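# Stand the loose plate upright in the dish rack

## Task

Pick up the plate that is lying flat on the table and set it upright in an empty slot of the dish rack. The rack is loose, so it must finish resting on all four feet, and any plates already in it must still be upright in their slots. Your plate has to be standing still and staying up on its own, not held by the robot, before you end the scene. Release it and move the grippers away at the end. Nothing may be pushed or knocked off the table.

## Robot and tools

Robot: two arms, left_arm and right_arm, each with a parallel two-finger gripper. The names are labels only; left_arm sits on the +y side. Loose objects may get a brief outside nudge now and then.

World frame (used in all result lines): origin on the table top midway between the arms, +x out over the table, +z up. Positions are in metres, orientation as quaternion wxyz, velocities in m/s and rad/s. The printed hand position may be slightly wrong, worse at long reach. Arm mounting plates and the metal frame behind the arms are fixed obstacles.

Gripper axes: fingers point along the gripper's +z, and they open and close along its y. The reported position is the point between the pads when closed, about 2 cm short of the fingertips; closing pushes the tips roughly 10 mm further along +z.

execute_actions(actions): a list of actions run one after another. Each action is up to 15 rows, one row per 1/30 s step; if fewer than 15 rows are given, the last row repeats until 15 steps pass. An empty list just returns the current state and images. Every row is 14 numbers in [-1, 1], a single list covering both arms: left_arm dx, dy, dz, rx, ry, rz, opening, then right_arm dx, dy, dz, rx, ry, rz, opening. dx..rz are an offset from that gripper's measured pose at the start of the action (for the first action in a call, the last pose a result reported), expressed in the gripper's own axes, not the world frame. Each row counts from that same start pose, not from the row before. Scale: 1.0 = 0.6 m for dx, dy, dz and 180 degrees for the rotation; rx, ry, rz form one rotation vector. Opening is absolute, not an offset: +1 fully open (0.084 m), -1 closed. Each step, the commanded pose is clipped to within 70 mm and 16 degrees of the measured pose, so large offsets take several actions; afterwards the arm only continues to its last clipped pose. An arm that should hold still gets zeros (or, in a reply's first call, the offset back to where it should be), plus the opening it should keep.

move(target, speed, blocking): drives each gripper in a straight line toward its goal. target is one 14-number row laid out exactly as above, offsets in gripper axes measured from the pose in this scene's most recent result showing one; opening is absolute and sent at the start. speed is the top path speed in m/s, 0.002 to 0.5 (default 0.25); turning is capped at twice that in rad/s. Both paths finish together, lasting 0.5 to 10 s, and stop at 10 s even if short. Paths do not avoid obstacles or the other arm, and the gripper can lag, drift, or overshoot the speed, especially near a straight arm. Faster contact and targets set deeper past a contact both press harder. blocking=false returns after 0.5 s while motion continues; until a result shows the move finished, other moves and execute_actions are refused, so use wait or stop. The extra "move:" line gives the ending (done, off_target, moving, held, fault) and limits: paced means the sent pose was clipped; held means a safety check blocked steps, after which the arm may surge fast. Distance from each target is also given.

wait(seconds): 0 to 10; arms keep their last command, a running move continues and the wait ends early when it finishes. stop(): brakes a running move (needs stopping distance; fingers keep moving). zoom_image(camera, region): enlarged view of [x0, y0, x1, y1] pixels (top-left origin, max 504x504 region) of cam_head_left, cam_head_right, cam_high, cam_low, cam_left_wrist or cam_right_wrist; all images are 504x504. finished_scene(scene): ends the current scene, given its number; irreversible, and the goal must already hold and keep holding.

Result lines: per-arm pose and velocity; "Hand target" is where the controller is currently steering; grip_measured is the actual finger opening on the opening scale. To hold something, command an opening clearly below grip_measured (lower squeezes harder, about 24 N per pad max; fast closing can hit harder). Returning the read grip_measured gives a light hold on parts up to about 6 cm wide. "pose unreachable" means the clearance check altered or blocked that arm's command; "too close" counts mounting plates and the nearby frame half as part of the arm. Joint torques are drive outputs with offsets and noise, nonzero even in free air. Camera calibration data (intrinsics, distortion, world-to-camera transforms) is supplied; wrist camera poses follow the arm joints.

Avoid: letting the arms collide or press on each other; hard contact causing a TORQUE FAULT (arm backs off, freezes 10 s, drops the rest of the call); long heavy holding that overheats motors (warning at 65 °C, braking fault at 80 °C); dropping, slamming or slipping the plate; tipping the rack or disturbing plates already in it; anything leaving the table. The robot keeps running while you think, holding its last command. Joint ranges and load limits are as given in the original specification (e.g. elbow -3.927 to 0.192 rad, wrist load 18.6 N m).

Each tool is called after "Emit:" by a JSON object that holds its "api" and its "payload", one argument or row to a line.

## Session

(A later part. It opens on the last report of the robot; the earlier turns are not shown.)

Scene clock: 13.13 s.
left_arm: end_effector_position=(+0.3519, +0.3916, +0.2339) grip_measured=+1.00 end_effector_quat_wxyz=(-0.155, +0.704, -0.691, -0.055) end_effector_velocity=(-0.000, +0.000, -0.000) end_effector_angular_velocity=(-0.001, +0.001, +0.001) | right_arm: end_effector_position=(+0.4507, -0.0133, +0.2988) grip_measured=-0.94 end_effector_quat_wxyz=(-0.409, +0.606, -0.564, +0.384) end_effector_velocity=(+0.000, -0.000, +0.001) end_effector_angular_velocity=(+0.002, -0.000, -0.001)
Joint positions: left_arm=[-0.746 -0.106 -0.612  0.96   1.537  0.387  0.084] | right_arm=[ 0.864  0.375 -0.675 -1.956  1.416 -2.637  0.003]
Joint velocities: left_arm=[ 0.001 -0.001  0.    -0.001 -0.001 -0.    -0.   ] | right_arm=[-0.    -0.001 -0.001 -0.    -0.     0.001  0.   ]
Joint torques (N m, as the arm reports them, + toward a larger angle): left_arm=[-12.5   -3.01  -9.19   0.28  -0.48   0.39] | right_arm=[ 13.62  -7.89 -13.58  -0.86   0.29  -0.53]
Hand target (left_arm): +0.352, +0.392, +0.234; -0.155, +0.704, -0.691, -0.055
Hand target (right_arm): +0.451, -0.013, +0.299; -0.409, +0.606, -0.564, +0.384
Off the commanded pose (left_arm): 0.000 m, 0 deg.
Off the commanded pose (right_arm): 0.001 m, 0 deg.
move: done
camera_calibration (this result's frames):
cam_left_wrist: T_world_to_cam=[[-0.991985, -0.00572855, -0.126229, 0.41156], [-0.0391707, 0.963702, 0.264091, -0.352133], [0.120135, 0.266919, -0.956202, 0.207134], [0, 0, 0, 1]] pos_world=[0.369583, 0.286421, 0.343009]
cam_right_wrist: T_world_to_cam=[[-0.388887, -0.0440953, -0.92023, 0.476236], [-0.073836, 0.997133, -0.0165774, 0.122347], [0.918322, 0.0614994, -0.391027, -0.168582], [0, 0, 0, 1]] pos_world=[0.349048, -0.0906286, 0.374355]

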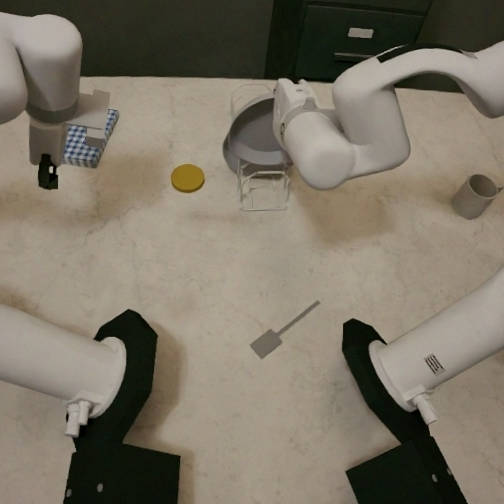

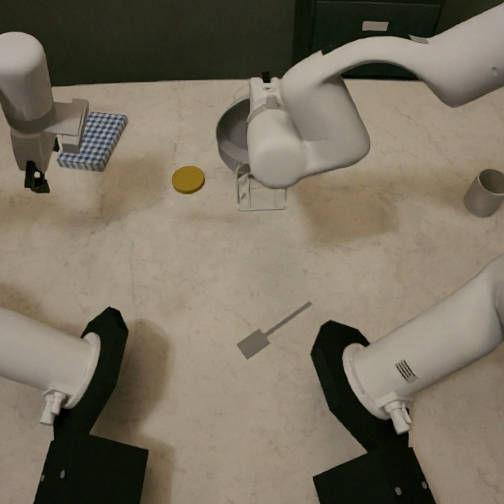

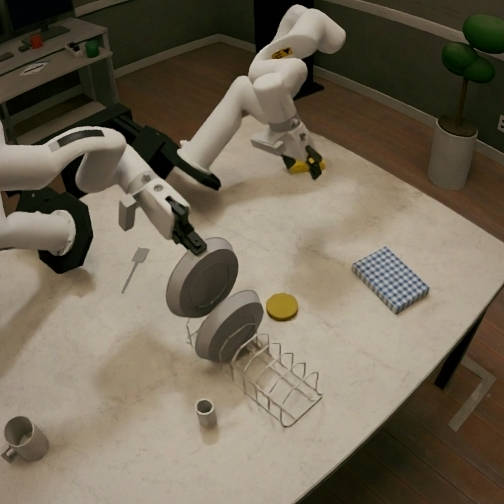

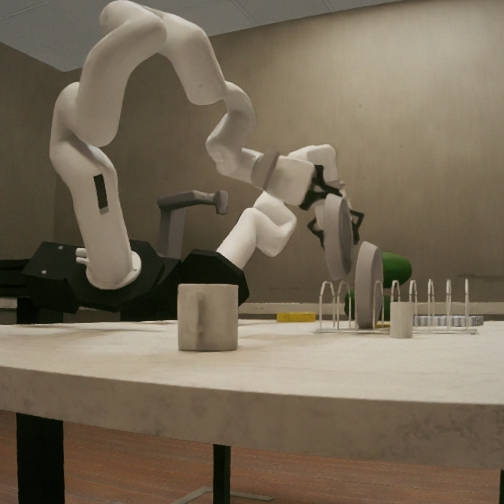

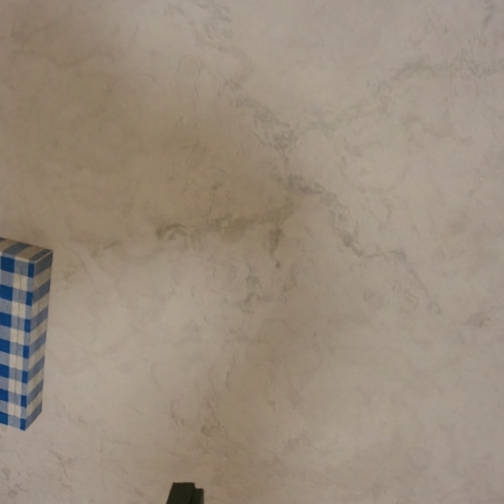

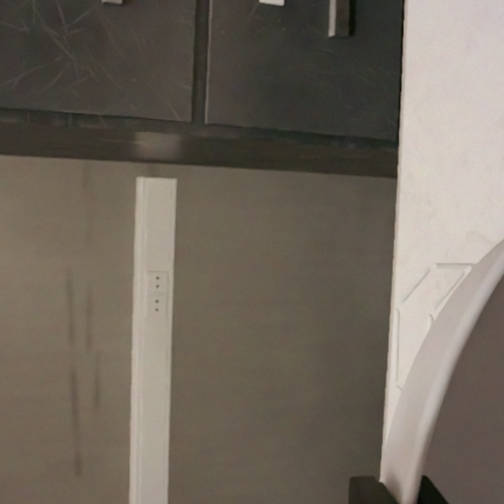

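Emit:
{"api": "move", "payload": {
  "target": [0,0,0,0,0,0,1,-0.0075,0.004,-0.0105,-0.014,0.013,0.005,-1],
  "speed": 0.05
}}

Emit:
{"api": "move", "payload": {
  "target": [0,0,0,0,0,0,1,0,0.045,0.0205,0,0,0,-1],
  "speed": 0.03
}}

Emit:
{"api": "zoom_image", "payload": {
  "camera": "cam_low",
  "region": [270, 160, 450, 340]
}}

Scene clock: 14.30 s.
left_arm: end_effector_position=(+0.3519, +0.3916, +0.2339) grip_measured=+1.00 end_effector_quat_wxyz=(-0.155, +0.704, -0.691, -0.055) end_effector_velocity=(+0.000, +0.000, +0.000) end_effector_angular_velocity=(-0.001, +0.001, +0.002) | right_arm: end_effector_position=(+0.4438, -0.0093, +0.2989) grip_measured=-0.94 end_effector_quat_wxyz=(-0.387, +0.602, -0.585, +0.381) end_effector_velocity=(+0.000, -0.001, -0.000) end_effector_angular_velocity=(-0.001, +0.001, -0.002)
Joint positions: left_arm=[-0.746 -0.106 -0.612  0.96   1.537  0.387  0.084] | right_arm=[ 0.901  0.412 -0.719 -1.86   1.439 -2.641  0.003]
Joint velocities: left_arm=[ 0.001 -0.    -0.001 -0.001  0.001 -0.     0.   ] | right_arm=[-0.001 -0.001  0.001  0.001  0.001  0.    -0.   ]
Joint torques (N m, as the arm reports them, + toward a larger angle): left_arm=[-12.41  -2.96  -9.26   0.42  -0.45   0.46] | right_arm=[ 13.51  -8.29 -13.86  -0.92   0.27  -0.54]
Hand target (left_arm): +0.352, +0.392, +0.234; -0.155, +0.704, -0.691, -0.055
Hand target (right_arm): +0.444, -0.009, +0.299; -0.387, +0.602, -0.585, +0.381
Off the commanded pose (left_arm): 0.000 m, 0 deg.
Off the commanded pose (right_arm): 0.000 m, 0 deg.
move: done
camera_calibration (this result's frames):
cam_left_wrist: T_world_to_cam=[[-0.991985, -0.00572844, -0.12623, 0.41156], [-0.0391706, 0.963702, 0.264091, -0.352133], [0.120135, 0.266919, -0.956202, 0.207134], [0, 0, 0, 1]] pos_world=[0.369583, 0.286421, 0.343009]
cam_right_wrist: T_world_to_cam=[[-0.430028, -0.0292094, -0.902343, 0.486861], [-0.0305565, 0.999375, -0.0177881, 0.0990302], [0.902298, 0.0199231, -0.430652, -0.14388], [0, 0, 0, 1]] pos_world=[0.342213, -0.0818809, 0.379115]

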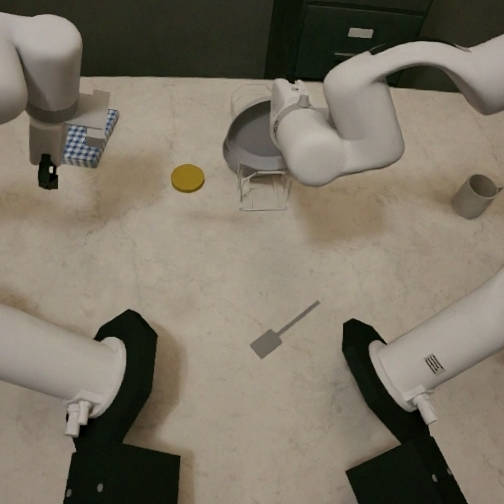

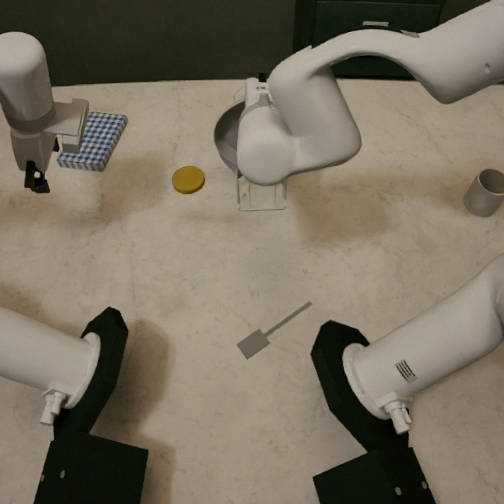

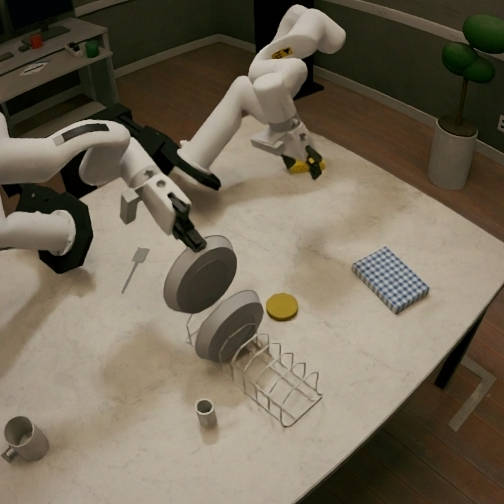

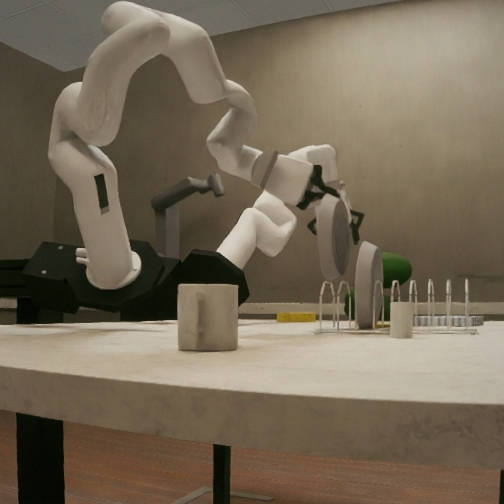

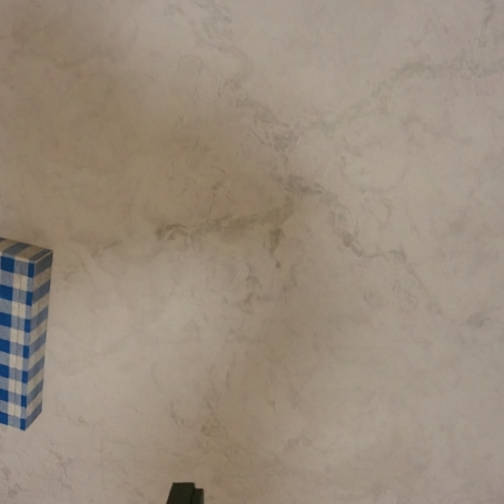

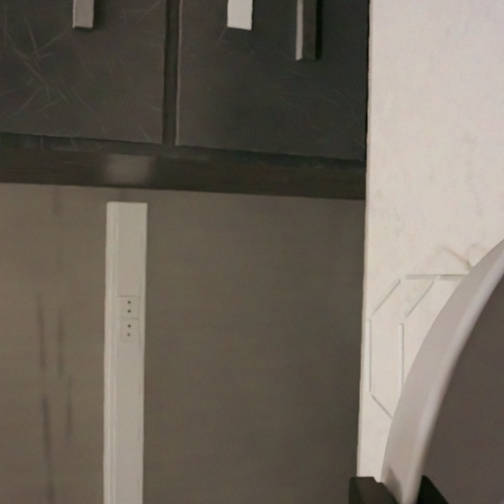

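Scene clock: 15.57 s.
left_arm: end_effector_position=(+0.3519, +0.3916, +0.2339) grip_measured=+1.00 end_effector_quat_wxyz=(-0.155, +0.704, -0.691, -0.055) end_effector_velocity=(+0.000, -0.000, -0.000) end_effector_angular_velocity=(-0.002, -0.000, -0.000) | right_arm: end_effector_position=(+0.4439, -0.0095, +0.2693) grip_measured=-0.94 end_effector_quat_wxyz=(-0.387, +0.602, -0.585, +0.381) end_effector_velocity=(+0.001, +0.000, +0.001) end_effector_angular_velocity=(+0.003, -0.002, -0.002)
Joint positions: left_arm=[-0.746 -0.106 -0.612  0.96   1.537  0.387  0.084] | right_arm=[ 0.855  0.456 -0.7   -1.913  1.447 -2.575  0.003]
Joint velocities: left_arm=[ 0.     0.    -0.    -0.    -0.002 -0.     0.   ] | right_arm=[ 0.    -0.001 -0.003 -0.     0.     0.     0.   ]
Joint torques (N m, as the arm reports them, + toward a larger angle): left_arm=[-12.38  -3.27  -9.17   0.37  -0.51   0.41] | right_arm=[ 13.95  -8.63 -13.    -0.9    0.43  -0.52]
Hand target (left_arm): +0.352, +0.392, +0.234; -0.155, +0.704, -0.691, -0.055
Hand target (right_arm): +0.444, -0.009, +0.269; -0.387, +0.602, -0.585, +0.381
Off the commanded pose (left_arm): 0.000 m, 0 deg.
Off the commanded pose (right_arm): 0.000 m, 0 deg.
move: done
camera_calibration (this result's frames):
cam_left_wrist: T_world_to_cam=[[-0.991985, -0.00572839, -0.12623, 0.41156], [-0.0391705, 0.963702, 0.264091, -0.352133], [0.120135, 0.266919, -0.956202, 0.207134], [0, 0, 0, 1]] pos_world=[0.369583, 0.286421, 0.343009]
cam_right_wrist: T_world_to_cam=[[-0.430242, -0.0288937, -0.902251, 0.460333], [-0.0305378, 0.999381, -0.0174422, 0.0985952], [0.902197, 0.0200484, -0.430858, -0.156628], [0, 0, 0, 1]] pos_world=[0.342375, -0.0820934, 0.349571]

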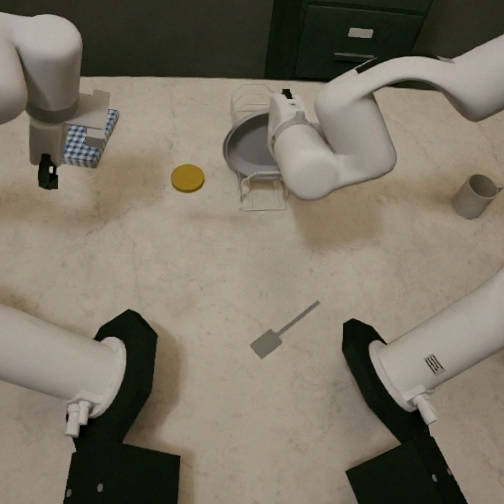

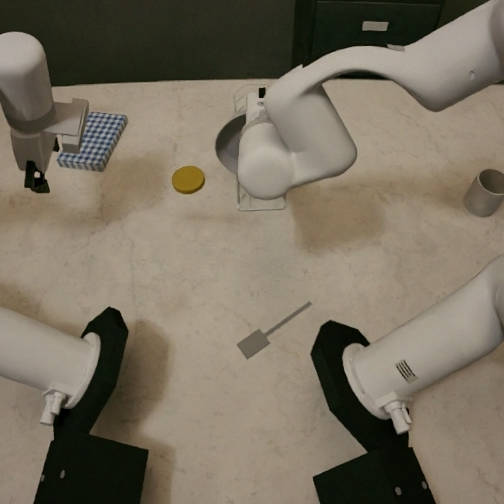

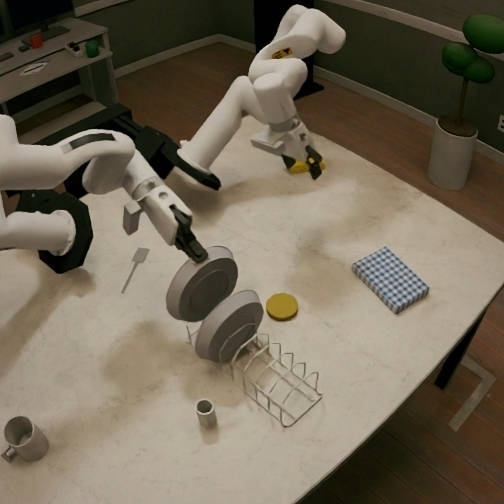

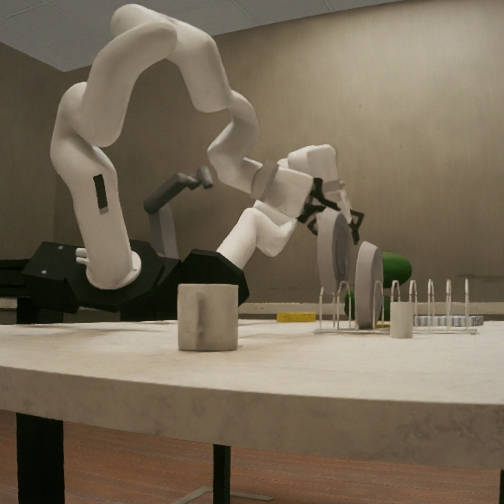

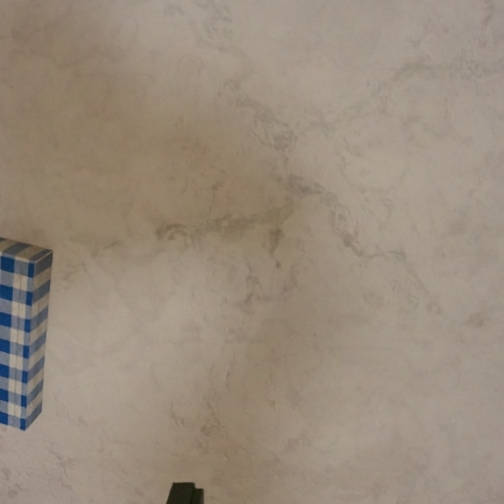

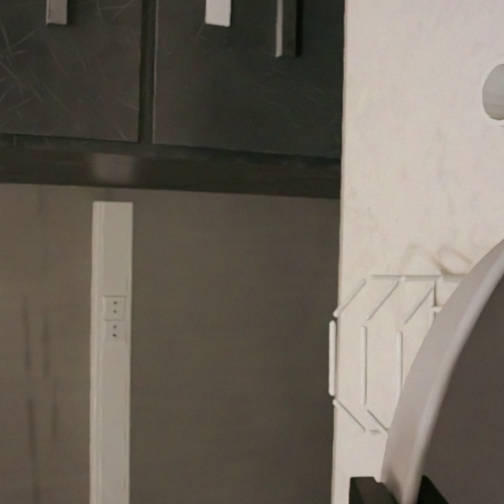

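Region (270, 160, 450, 340) of cam_low's 504x504 image, scaled by 2.800, with more detail than that image has.

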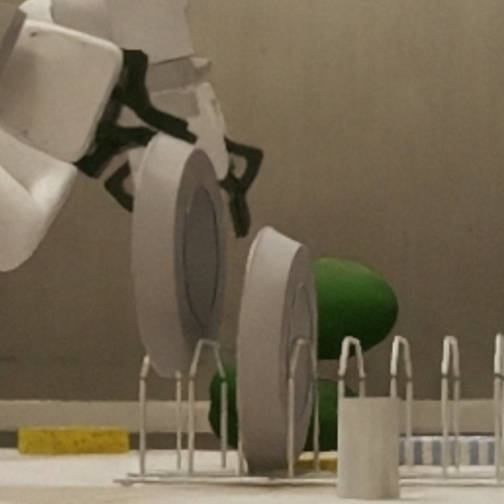

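Good. About 0.075 remains.

Emit:
{"api": "move", "payload": {
  "target": [0,0,0,0,0,0,1,0,0.111,0.05,0,0,0,-1],
  "speed": 0.04
}}

Emit:
{"api": "zoom_image", "payload": {
  "camera": "cam_low",
  "region": [270, 160, 450, 340]
}}

Scene clock: 17.90 s.
left_arm: end_effector_position=(+0.3519, +0.3916, +0.2339) grip_measured=+1.00 end_effector_quat_wxyz=(-0.155, +0.704, -0.691, -0.055) end_effector_velocity=(+0.000, -0.000, +0.001) end_effector_angular_velocity=(-0.001, -0.001, +0.000) | right_arm: end_effector_position=(+0.4439, -0.0099, +0.1965) grip_measured=-0.94 end_effector_quat_wxyz=(-0.387, +0.602, -0.586, +0.381) end_effector_velocity=(+0.001, +0.000, +0.002) end_effector_angular_velocity=(+0.003, -0.003, -0.002)
Joint positions: left_arm=[-0.746 -0.106 -0.612  0.96   1.537  0.387  0.084] | right_arm=[ 0.73   0.594 -0.681 -2.052  1.49  -2.423  0.003]
Joint velocities: left_arm=[-0.001 -0.    -0.001 -0.001 -0.    -0.    -0.   ] | right_arm=[ 0.001 -0.002 -0.003 -0.     0.    -0.     0.   ]
Joint torques (N m, as the arm reports them, + toward a larger angle): left_arm=[-12.52  -3.32  -9.17   0.41  -0.46   0.39] | right_arm=[ 15.17  -9.63 -10.74  -0.85   0.73  -0.54]
Hand target (left_arm): +0.352, +0.392, +0.234; -0.155, +0.704, -0.691, -0.055
Hand target (right_arm): +0.444, -0.010, +0.196; -0.387, +0.602, -0.586, +0.381
Off the commanded pose (left_arm): 0.000 m, 0 deg.
Off the commanded pose (right_arm): 0.000 m, 0 deg.
move: done
camera_calibration (this result's frames):
cam_left_wrist: T_world_to_cam=[[-0.991985, -0.00572797, -0.12623, 0.411559], [-0.0391701, 0.963702, 0.264091, -0.352133], [0.120135, 0.266919, -0.956202, 0.207134], [0, 0, 0, 1]] pos_world=[0.369583, 0.286421, 0.343009]
cam_right_wrist: T_world_to_cam=[[-0.430825, -0.0283177, -0.901991, 0.39481], [-0.0305431, 0.999392, -0.0167871, 0.0976264], [0.901918, 0.0203173, -0.431428, -0.187765], [0, 0, 0, 1]] pos_world=[0.342424, -0.0825721, 0.276747]

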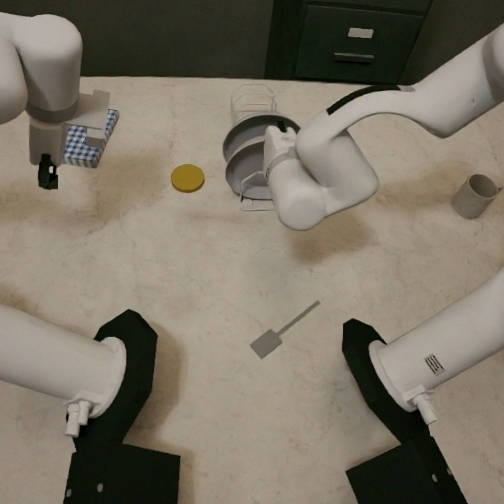

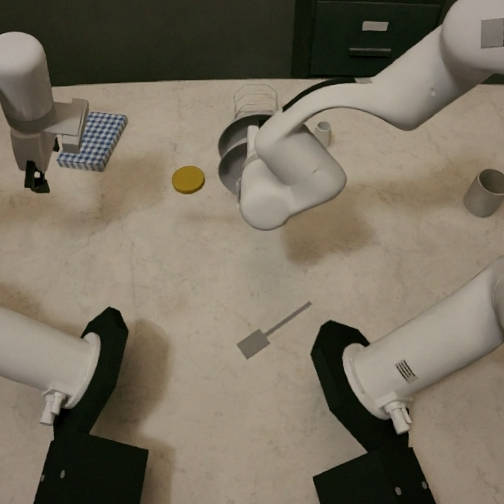

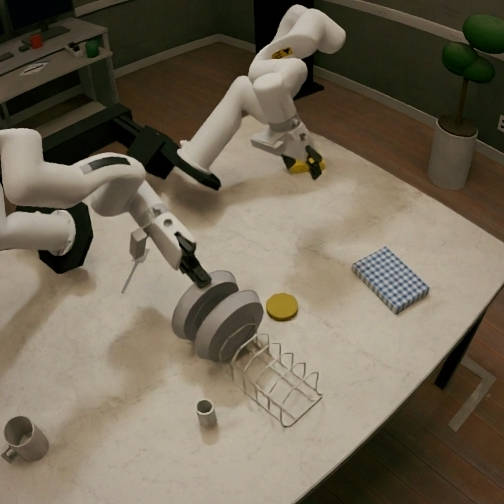

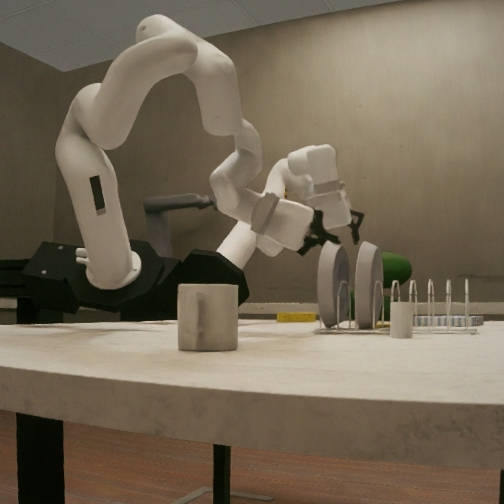

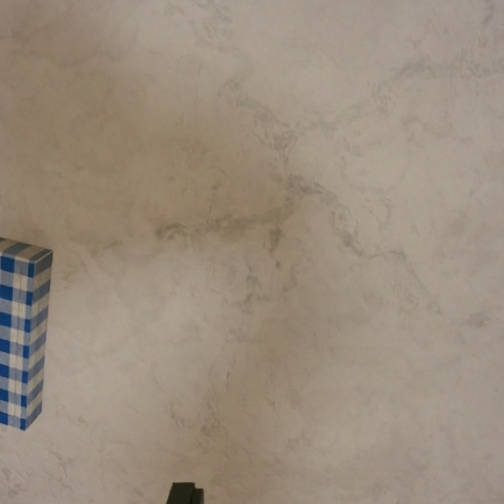

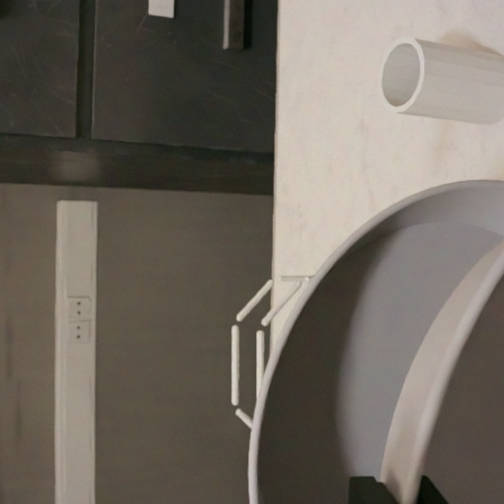

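Region (270, 160, 450, 340) of cam_low's 504x504 image, scaled by 2.800, with more detail than that image has.

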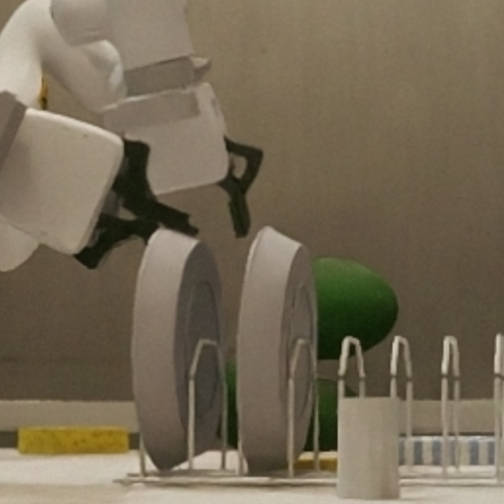

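Emit:
{"api": "execute_actions", "payload": {
  "actions": [
    [[0,0,0,0,0,0,1,0,0.005,0.002,0,0,0,-1]],
    [[0,0,0,0,0,0,1,0,0,0,0,0,0,-0.75]],
    [[0,0,0,0,0,0,1,0,0,0,0,0,0,-0.3]]
  ]
}}

Emit:
{"api": "move", "payload": {
  "target": [0,0,0,0,0,0,1,0,0,-0.08,0,0,0,-0.3],
  "speed": 0.1
}}

Emit:
{"api": "move", "payload": {
  "target": [0,0,0,0,0,0,1,0.1,-0.15,-0.08,0,0,0,-0.3]
}}

Emit:
{"api": "wait", "payload": {
  "seconds": 1
}}

Scene clock: 19.57 s.
left_arm: end_effector_position=(+0.3519, +0.3916, +0.2339) grip_measured=+1.00 end_effector_quat_wxyz=(-0.155, +0.704, -0.691, -0.055) end_effector_velocity=(-0.000, +0.000, -0.000) end_effector_angular_velocity=(+0.000, +0.001, +0.000) | right_arm: end_effector_position=(+0.4438, -0.0099, +0.1933) grip_measured=-0.32 end_effector_quat_wxyz=(-0.387, +0.602, -0.586, +0.381) end_effector_velocity=(-0.000, +0.000, +0.000) end_effector_angular_velocity=(-0.000, -0.001, -0.000)
Joint positions: left_arm=[-0.746 -0.106 -0.612  0.96   1.537  0.387  0.084] | right_arm=[ 0.725  0.601 -0.681 -2.058  1.492 -2.416  0.03 ]
Joint velocities: left_arm=[-0.     0.    -0.    -0.001  0.001 -0.     0.   ] | right_arm=[ 0.001  0.001 -0.     0.     0.001  0.     0.   ]
Joint torques (N m, as the arm reports them, + toward a larger angle): left_arm=[-12.44  -3.2   -9.29   0.36  -0.5    0.39] | right_arm=[ 14.9   -9.35 -10.25  -0.73   0.59  -0.58]
Hand target (left_arm): +0.352, +0.392, +0.234; -0.155, +0.704, -0.691, -0.055
Hand target (right_arm): +0.444, -0.010, +0.193; -0.387, +0.602, -0.586, +0.381
Off the commanded pose (left_arm): 0.000 m, 0 deg.
Off the commanded pose (right_arm): 0.000 m, 0 deg.
camera_calibration (this result's frames):
cam_left_wrist: T_world_to_cam=[[-0.991984, -0.00572823, -0.12623, 0.41156], [-0.0391704, 0.963702, 0.264091, -0.352133], [0.120135, 0.266919, -0.956202, 0.207134], [0, 0, 0, 1]] pos_world=[0.369583, 0.286421, 0.343009]
cam_right_wrist: T_world_to_cam=[[-0.430824, -0.0282504, -0.901993, 0.391875], [-0.0305255, 0.999394, -0.0167209, 0.0975673], [0.901919, 0.02033, -0.431426, -0.189025], [0, 0, 0, 1]] pos_world=[0.342293, -0.0825947, 0.27355]

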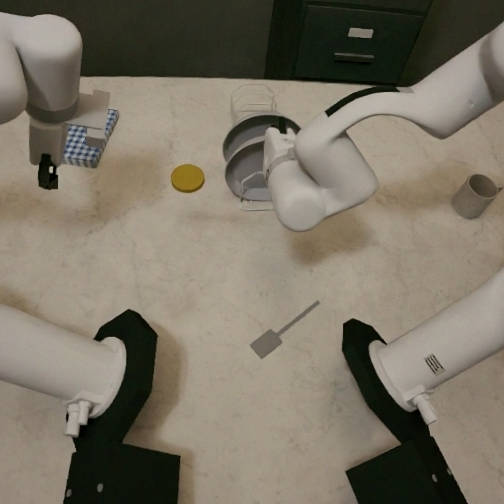

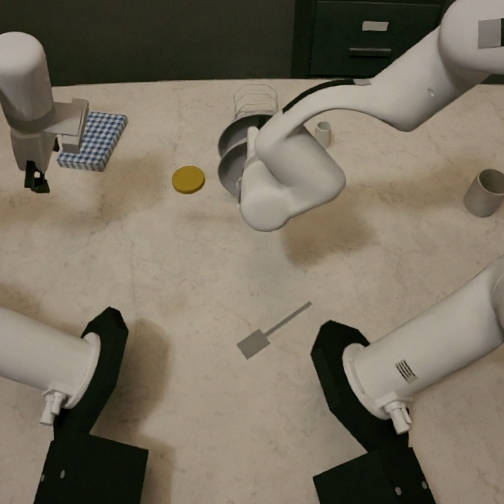

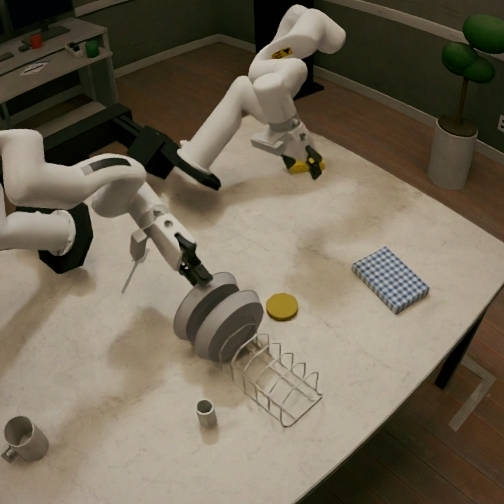

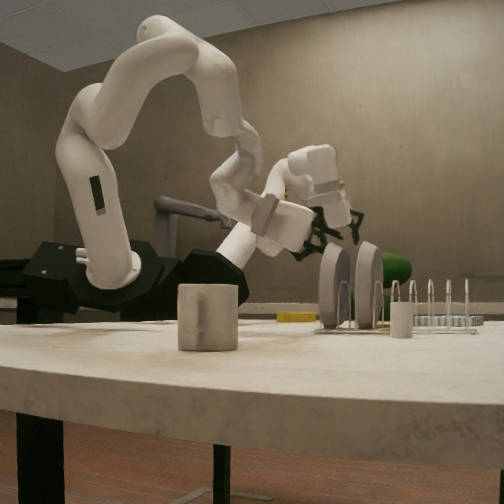

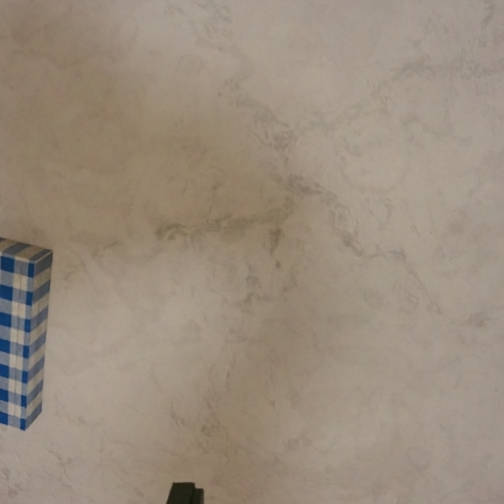

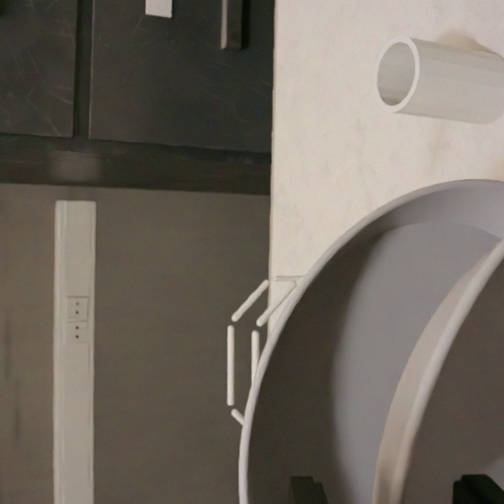

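Scene clock: 20.37 s.
left_arm: end_effector_position=(+0.3519, +0.3916, +0.2339) grip_measured=+1.00 end_effector_quat_wxyz=(-0.155, +0.704, -0.691, -0.055) end_effector_velocity=(-0.001, +0.000, -0.001) end_effector_angular_velocity=(+0.002, +0.002, -0.001) | right_arm: end_effector_position=(+0.4004, -0.0109, +0.2129) grip_measured=-0.32 end_effector_quat_wxyz=(-0.387, +0.602, -0.586, +0.381) end_effector_velocity=(-0.000, -0.001, -0.001) end_effector_angular_velocity=(-0.001, +0.001, -0.000)
Joint positions: left_arm=[-0.746 -0.106 -0.612  0.96   1.537  0.387  0.084] | right_arm=[ 0.872  0.574 -0.62  -1.912  1.516 -2.388  0.03 ]
Joint velocities: left_arm=[-0.     0.     0.002 -0.001  0.001 -0.     0.   ] | right_arm=[-0.     0.     0.002  0.001  0.001  0.001  0.   ]
Joint torques (N m, as the arm reports them, + toward a larger angle): left_arm=[-12.39  -3.14  -9.14   0.4   -0.4    0.45] | right_arm=[ 12.68  -8.62 -11.27  -0.63   0.64  -0.52]
Hand target (left_arm): +0.352, +0.392, +0.234; -0.155, +0.704, -0.691, -0.055
Hand target (right_arm): +0.400, -0.011, +0.213; -0.387, +0.602, -0.586, +0.381
Off the commanded pose (left_arm): 0.000 m, 0 deg.
Off the commanded pose (right_arm): 0.000 m, 0 deg.
move: done
camera_calibration (this result's frames):
cam_left_wrist: T_world_to_cam=[[-0.991985, -0.00572802, -0.12623, 0.411559], [-0.0391702, 0.963702, 0.264091, -0.352133], [0.120135, 0.266919, -0.956202, 0.207134], [0, 0, 0, 1]] pos_world=[0.369583, 0.286421, 0.343009]
cam_right_wrist: T_world_to_cam=[[-0.430557, -0.0282044, -0.902123, 0.390737], [-0.0297905, 0.999411, -0.017028, 0.0973885], [0.902072, 0.0195432, -0.431143, -0.141564], [0, 0, 0, 1]] pos_world=[0.298837, -0.083544, 0.293117]

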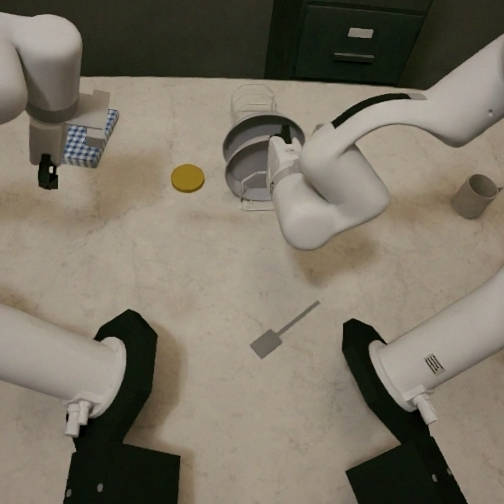

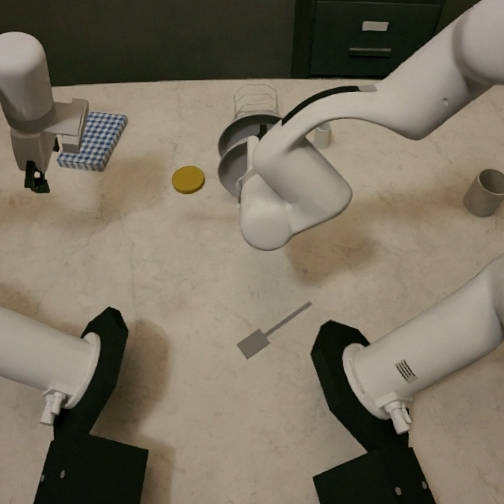

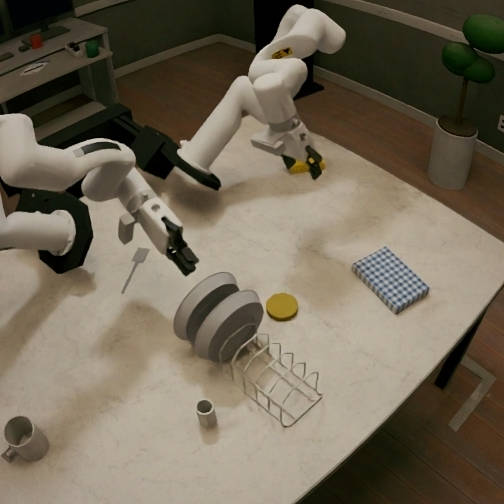

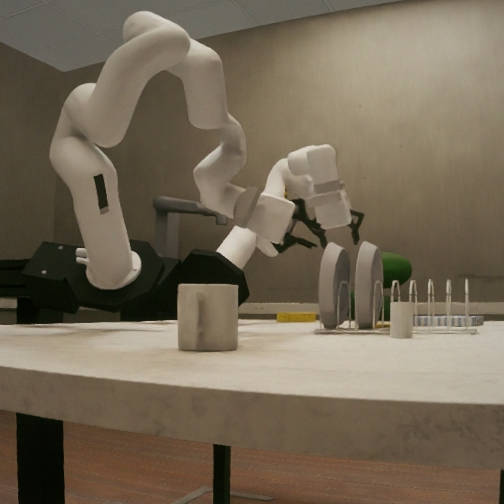

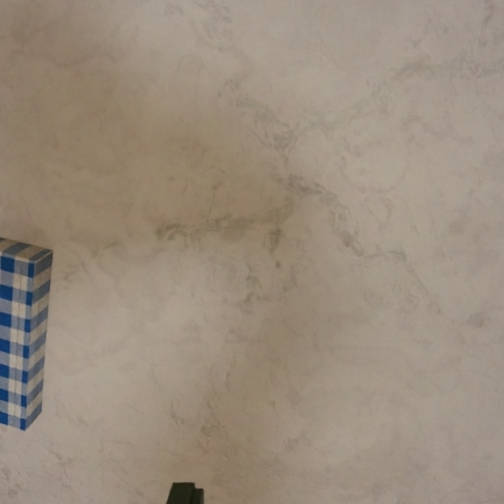

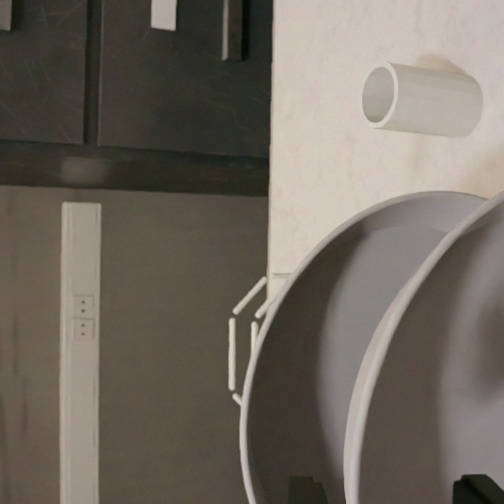

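Scene clock: 21.30 s.
left_arm: end_effector_position=(+0.3519, +0.3916, +0.2339) grip_measured=+1.00 end_effector_quat_wxyz=(-0.155, +0.704, -0.691, -0.055) end_effector_velocity=(-0.000, +0.000, -0.000) end_effector_angular_velocity=(+0.002, +0.001, -0.000) | right_arm: end_effector_position=(+0.3947, -0.0702, +0.3143) grip_measured=-0.32 end_effector_quat_wxyz=(-0.387, +0.602, -0.585, +0.382) end_effector_velocity=(+0.002, -0.000, +0.004) end_effector_angular_velocity=(+0.007, -0.002, -0.005)
Joint positions: left_arm=[-0.746 -0.106 -0.612  0.96   1.537  0.387  0.084] | right_arm=[ 1.02   0.149 -0.479 -1.744  1.471 -2.672  0.03 ]
Joint velocities: left_arm=[ 0.    -0.     0.001  0.     0.002  0.     0.   ] | right_arm=[ 0.001 -0.004 -0.006  0.001  0.001 -0.001  0.   ]
Joint torques (N m, as the arm reports them, + toward a larger angle): left_arm=[-12.53  -3.25  -9.2    0.45  -0.51   0.38] | right_arm=[  8.79  -4.3  -14.28  -0.89   0.14  -0.43]
Hand target (left_arm): +0.352, +0.392, +0.234; -0.155, +0.704, -0.691, -0.055
Hand target (right_arm): +0.395, -0.070, +0.315; -0.387, +0.602, -0.585, +0.381
Off the commanded pose (left_arm): 0.000 m, 0 deg.
Off the commanded pose (right_arm): 0.001 m, 0 deg.
move: done
camera_calibration (this result's frames):
cam_left_wrist: T_world_to_cam=[[-0.991985, -0.00572811, -0.12623, 0.411559], [-0.0391703, 0.963702, 0.264091, -0.352133], [0.120135, 0.266919, -0.956202, 0.207134], [0, 0, 0, 1]] pos_world=[0.369583, 0.286421, 0.343009]
cam_right_wrist: T_world_to_cam=[[-0.429776, -0.029984, -0.902437, 0.477754], [-0.030201, 0.999367, -0.0188216, 0.1589], [0.90243, 0.0191654, -0.43041, -0.091888], [0, 0, 0, 1]] pos_world=[0.293049, -0.142713, 0.394584]

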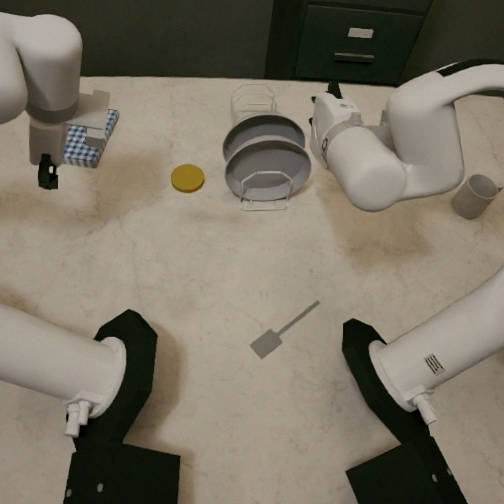

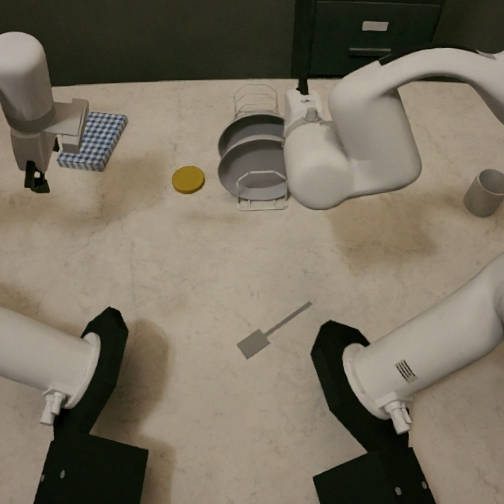

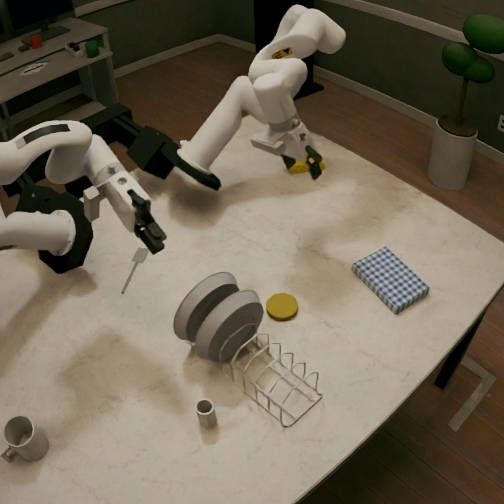

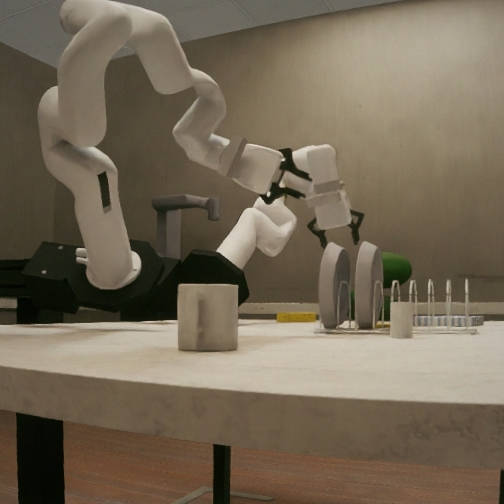

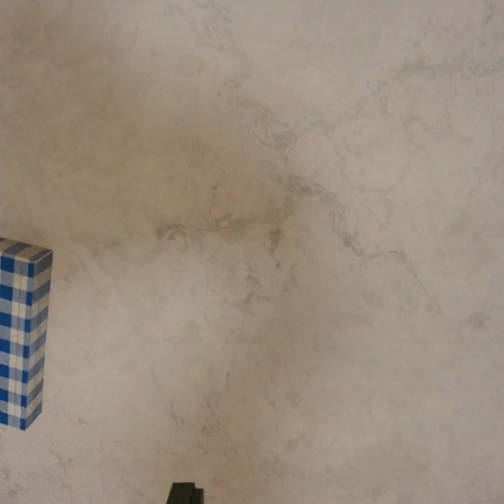

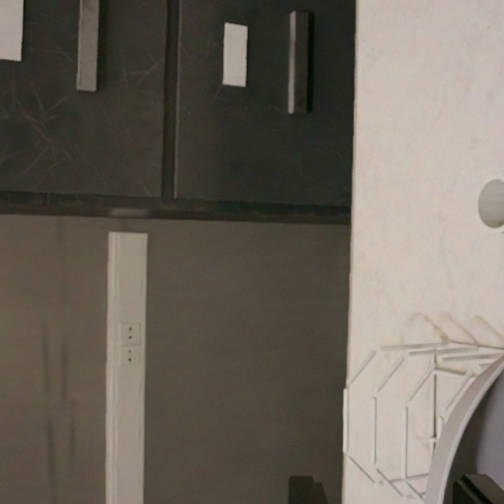

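Scene clock: 22.30 s.
left_arm: end_effector_position=(+0.3519, +0.3916, +0.2339) grip_measured=+1.00 end_effector_quat_wxyz=(-0.155, +0.704, -0.691, -0.055) end_effector_velocity=(-0.000, +0.000, -0.000) end_effector_angular_velocity=(+0.001, +0.001, +0.001) | right_arm: end_effector_position=(+0.3949, -0.0703, +0.3150) grip_measured=-0.32 end_effector_quat_wxyz=(-0.387, +0.602, -0.585, +0.381) end_effector_velocity=(+0.000, -0.000, +0.000) end_effector_angular_velocity=(+0.001, -0.000, -0.000)
Joint positions: left_arm=[-0.746 -0.106 -0.612  0.96   1.537  0.387  0.084] | right_arm=[ 1.02   0.148 -0.479 -1.744  1.471 -2.672  0.03 ]
Joint velocities: left_arm=[ 0.001 -0.001  0.001  0.     0.001 -0.    -0.   ] | right_arm=[-0.    -0.002  0.001 -0.    -0.    -0.    -0.   ]
Joint torques (N m, as the arm reports them, + toward a larger angle): left_arm=[-12.54  -3.13  -9.18   0.42  -0.46   0.45] | right_arm=[  8.97  -4.34 -14.36  -0.85   0.07  -0.55]
Hand target (left_arm): +0.352, +0.392, +0.234; -0.155, +0.704, -0.691, -0.055
Hand target (right_arm): +0.395, -0.070, +0.315; -0.387, +0.602, -0.585, +0.381
Off the commanded pose (left_arm): 0.000 m, 0 deg.
Off the commanded pose (right_arm): 0.000 m, 0 deg.
wait: 1.00 s; at rest by 0.17 s
camera_calibration (this result's frames):
cam_left_wrist: T_world_to_cam=[[-0.991984, -0.00572788, -0.12623, 0.411559], [-0.0391701, 0.963702, 0.264091, -0.352133], [0.120135, 0.266919, -0.956202, 0.207134], [0, 0, 0, 1]] pos_world=[0.369583, 0.286421, 0.343009]
cam_right_wrist: T_world_to_cam=[[-0.429354, -0.0284221, -0.902689, 0.47848], [-0.0295463, 0.999412, -0.0174142, 0.158329], [0.902653, 0.0191943, -0.429941, -0.0920206], [0, 0, 0, 1]] pos_world=[0.293178, -0.14287, 0.395112]

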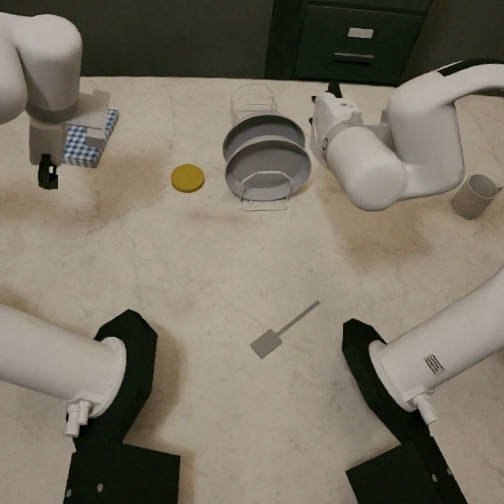

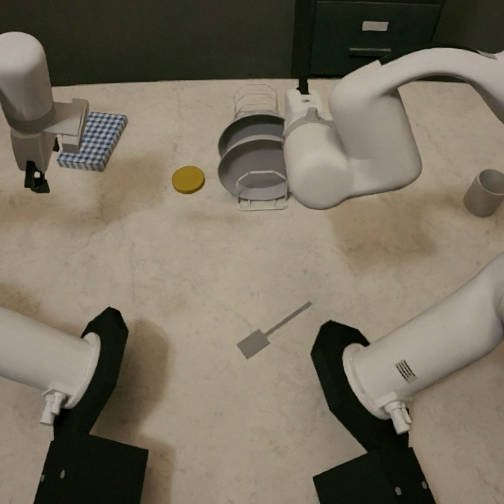

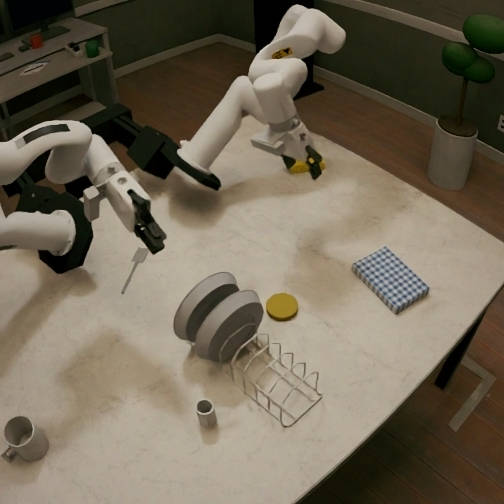

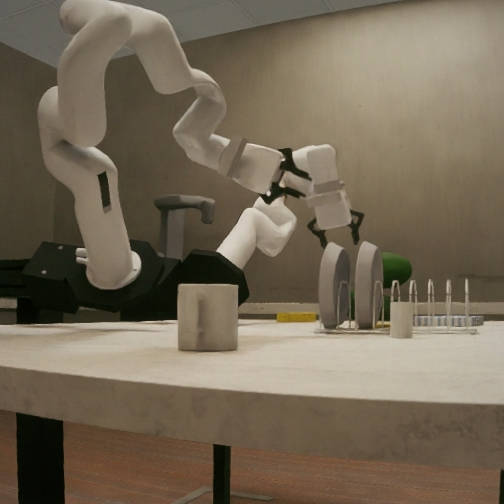

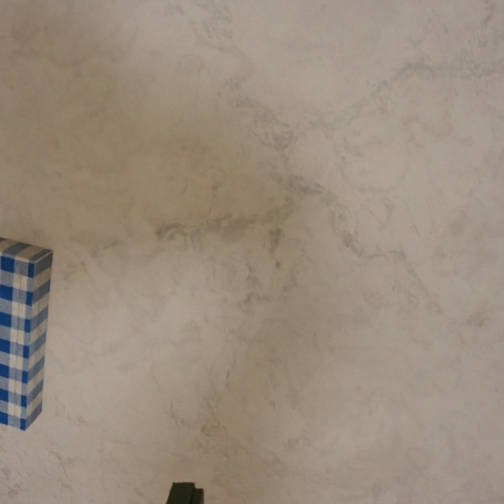

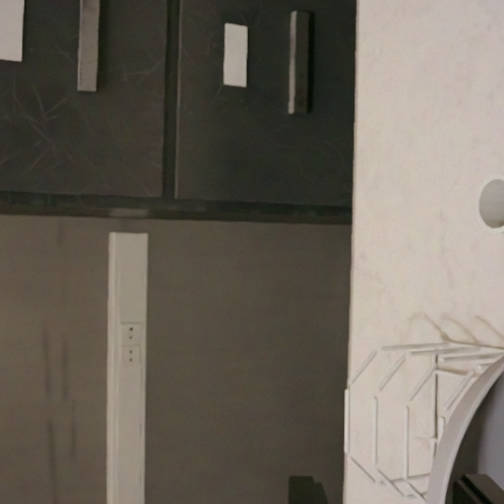

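Emit:
{"api": "finished_scene", "payload": {
  "scene": 2
}}

The scene is finished: the task was done.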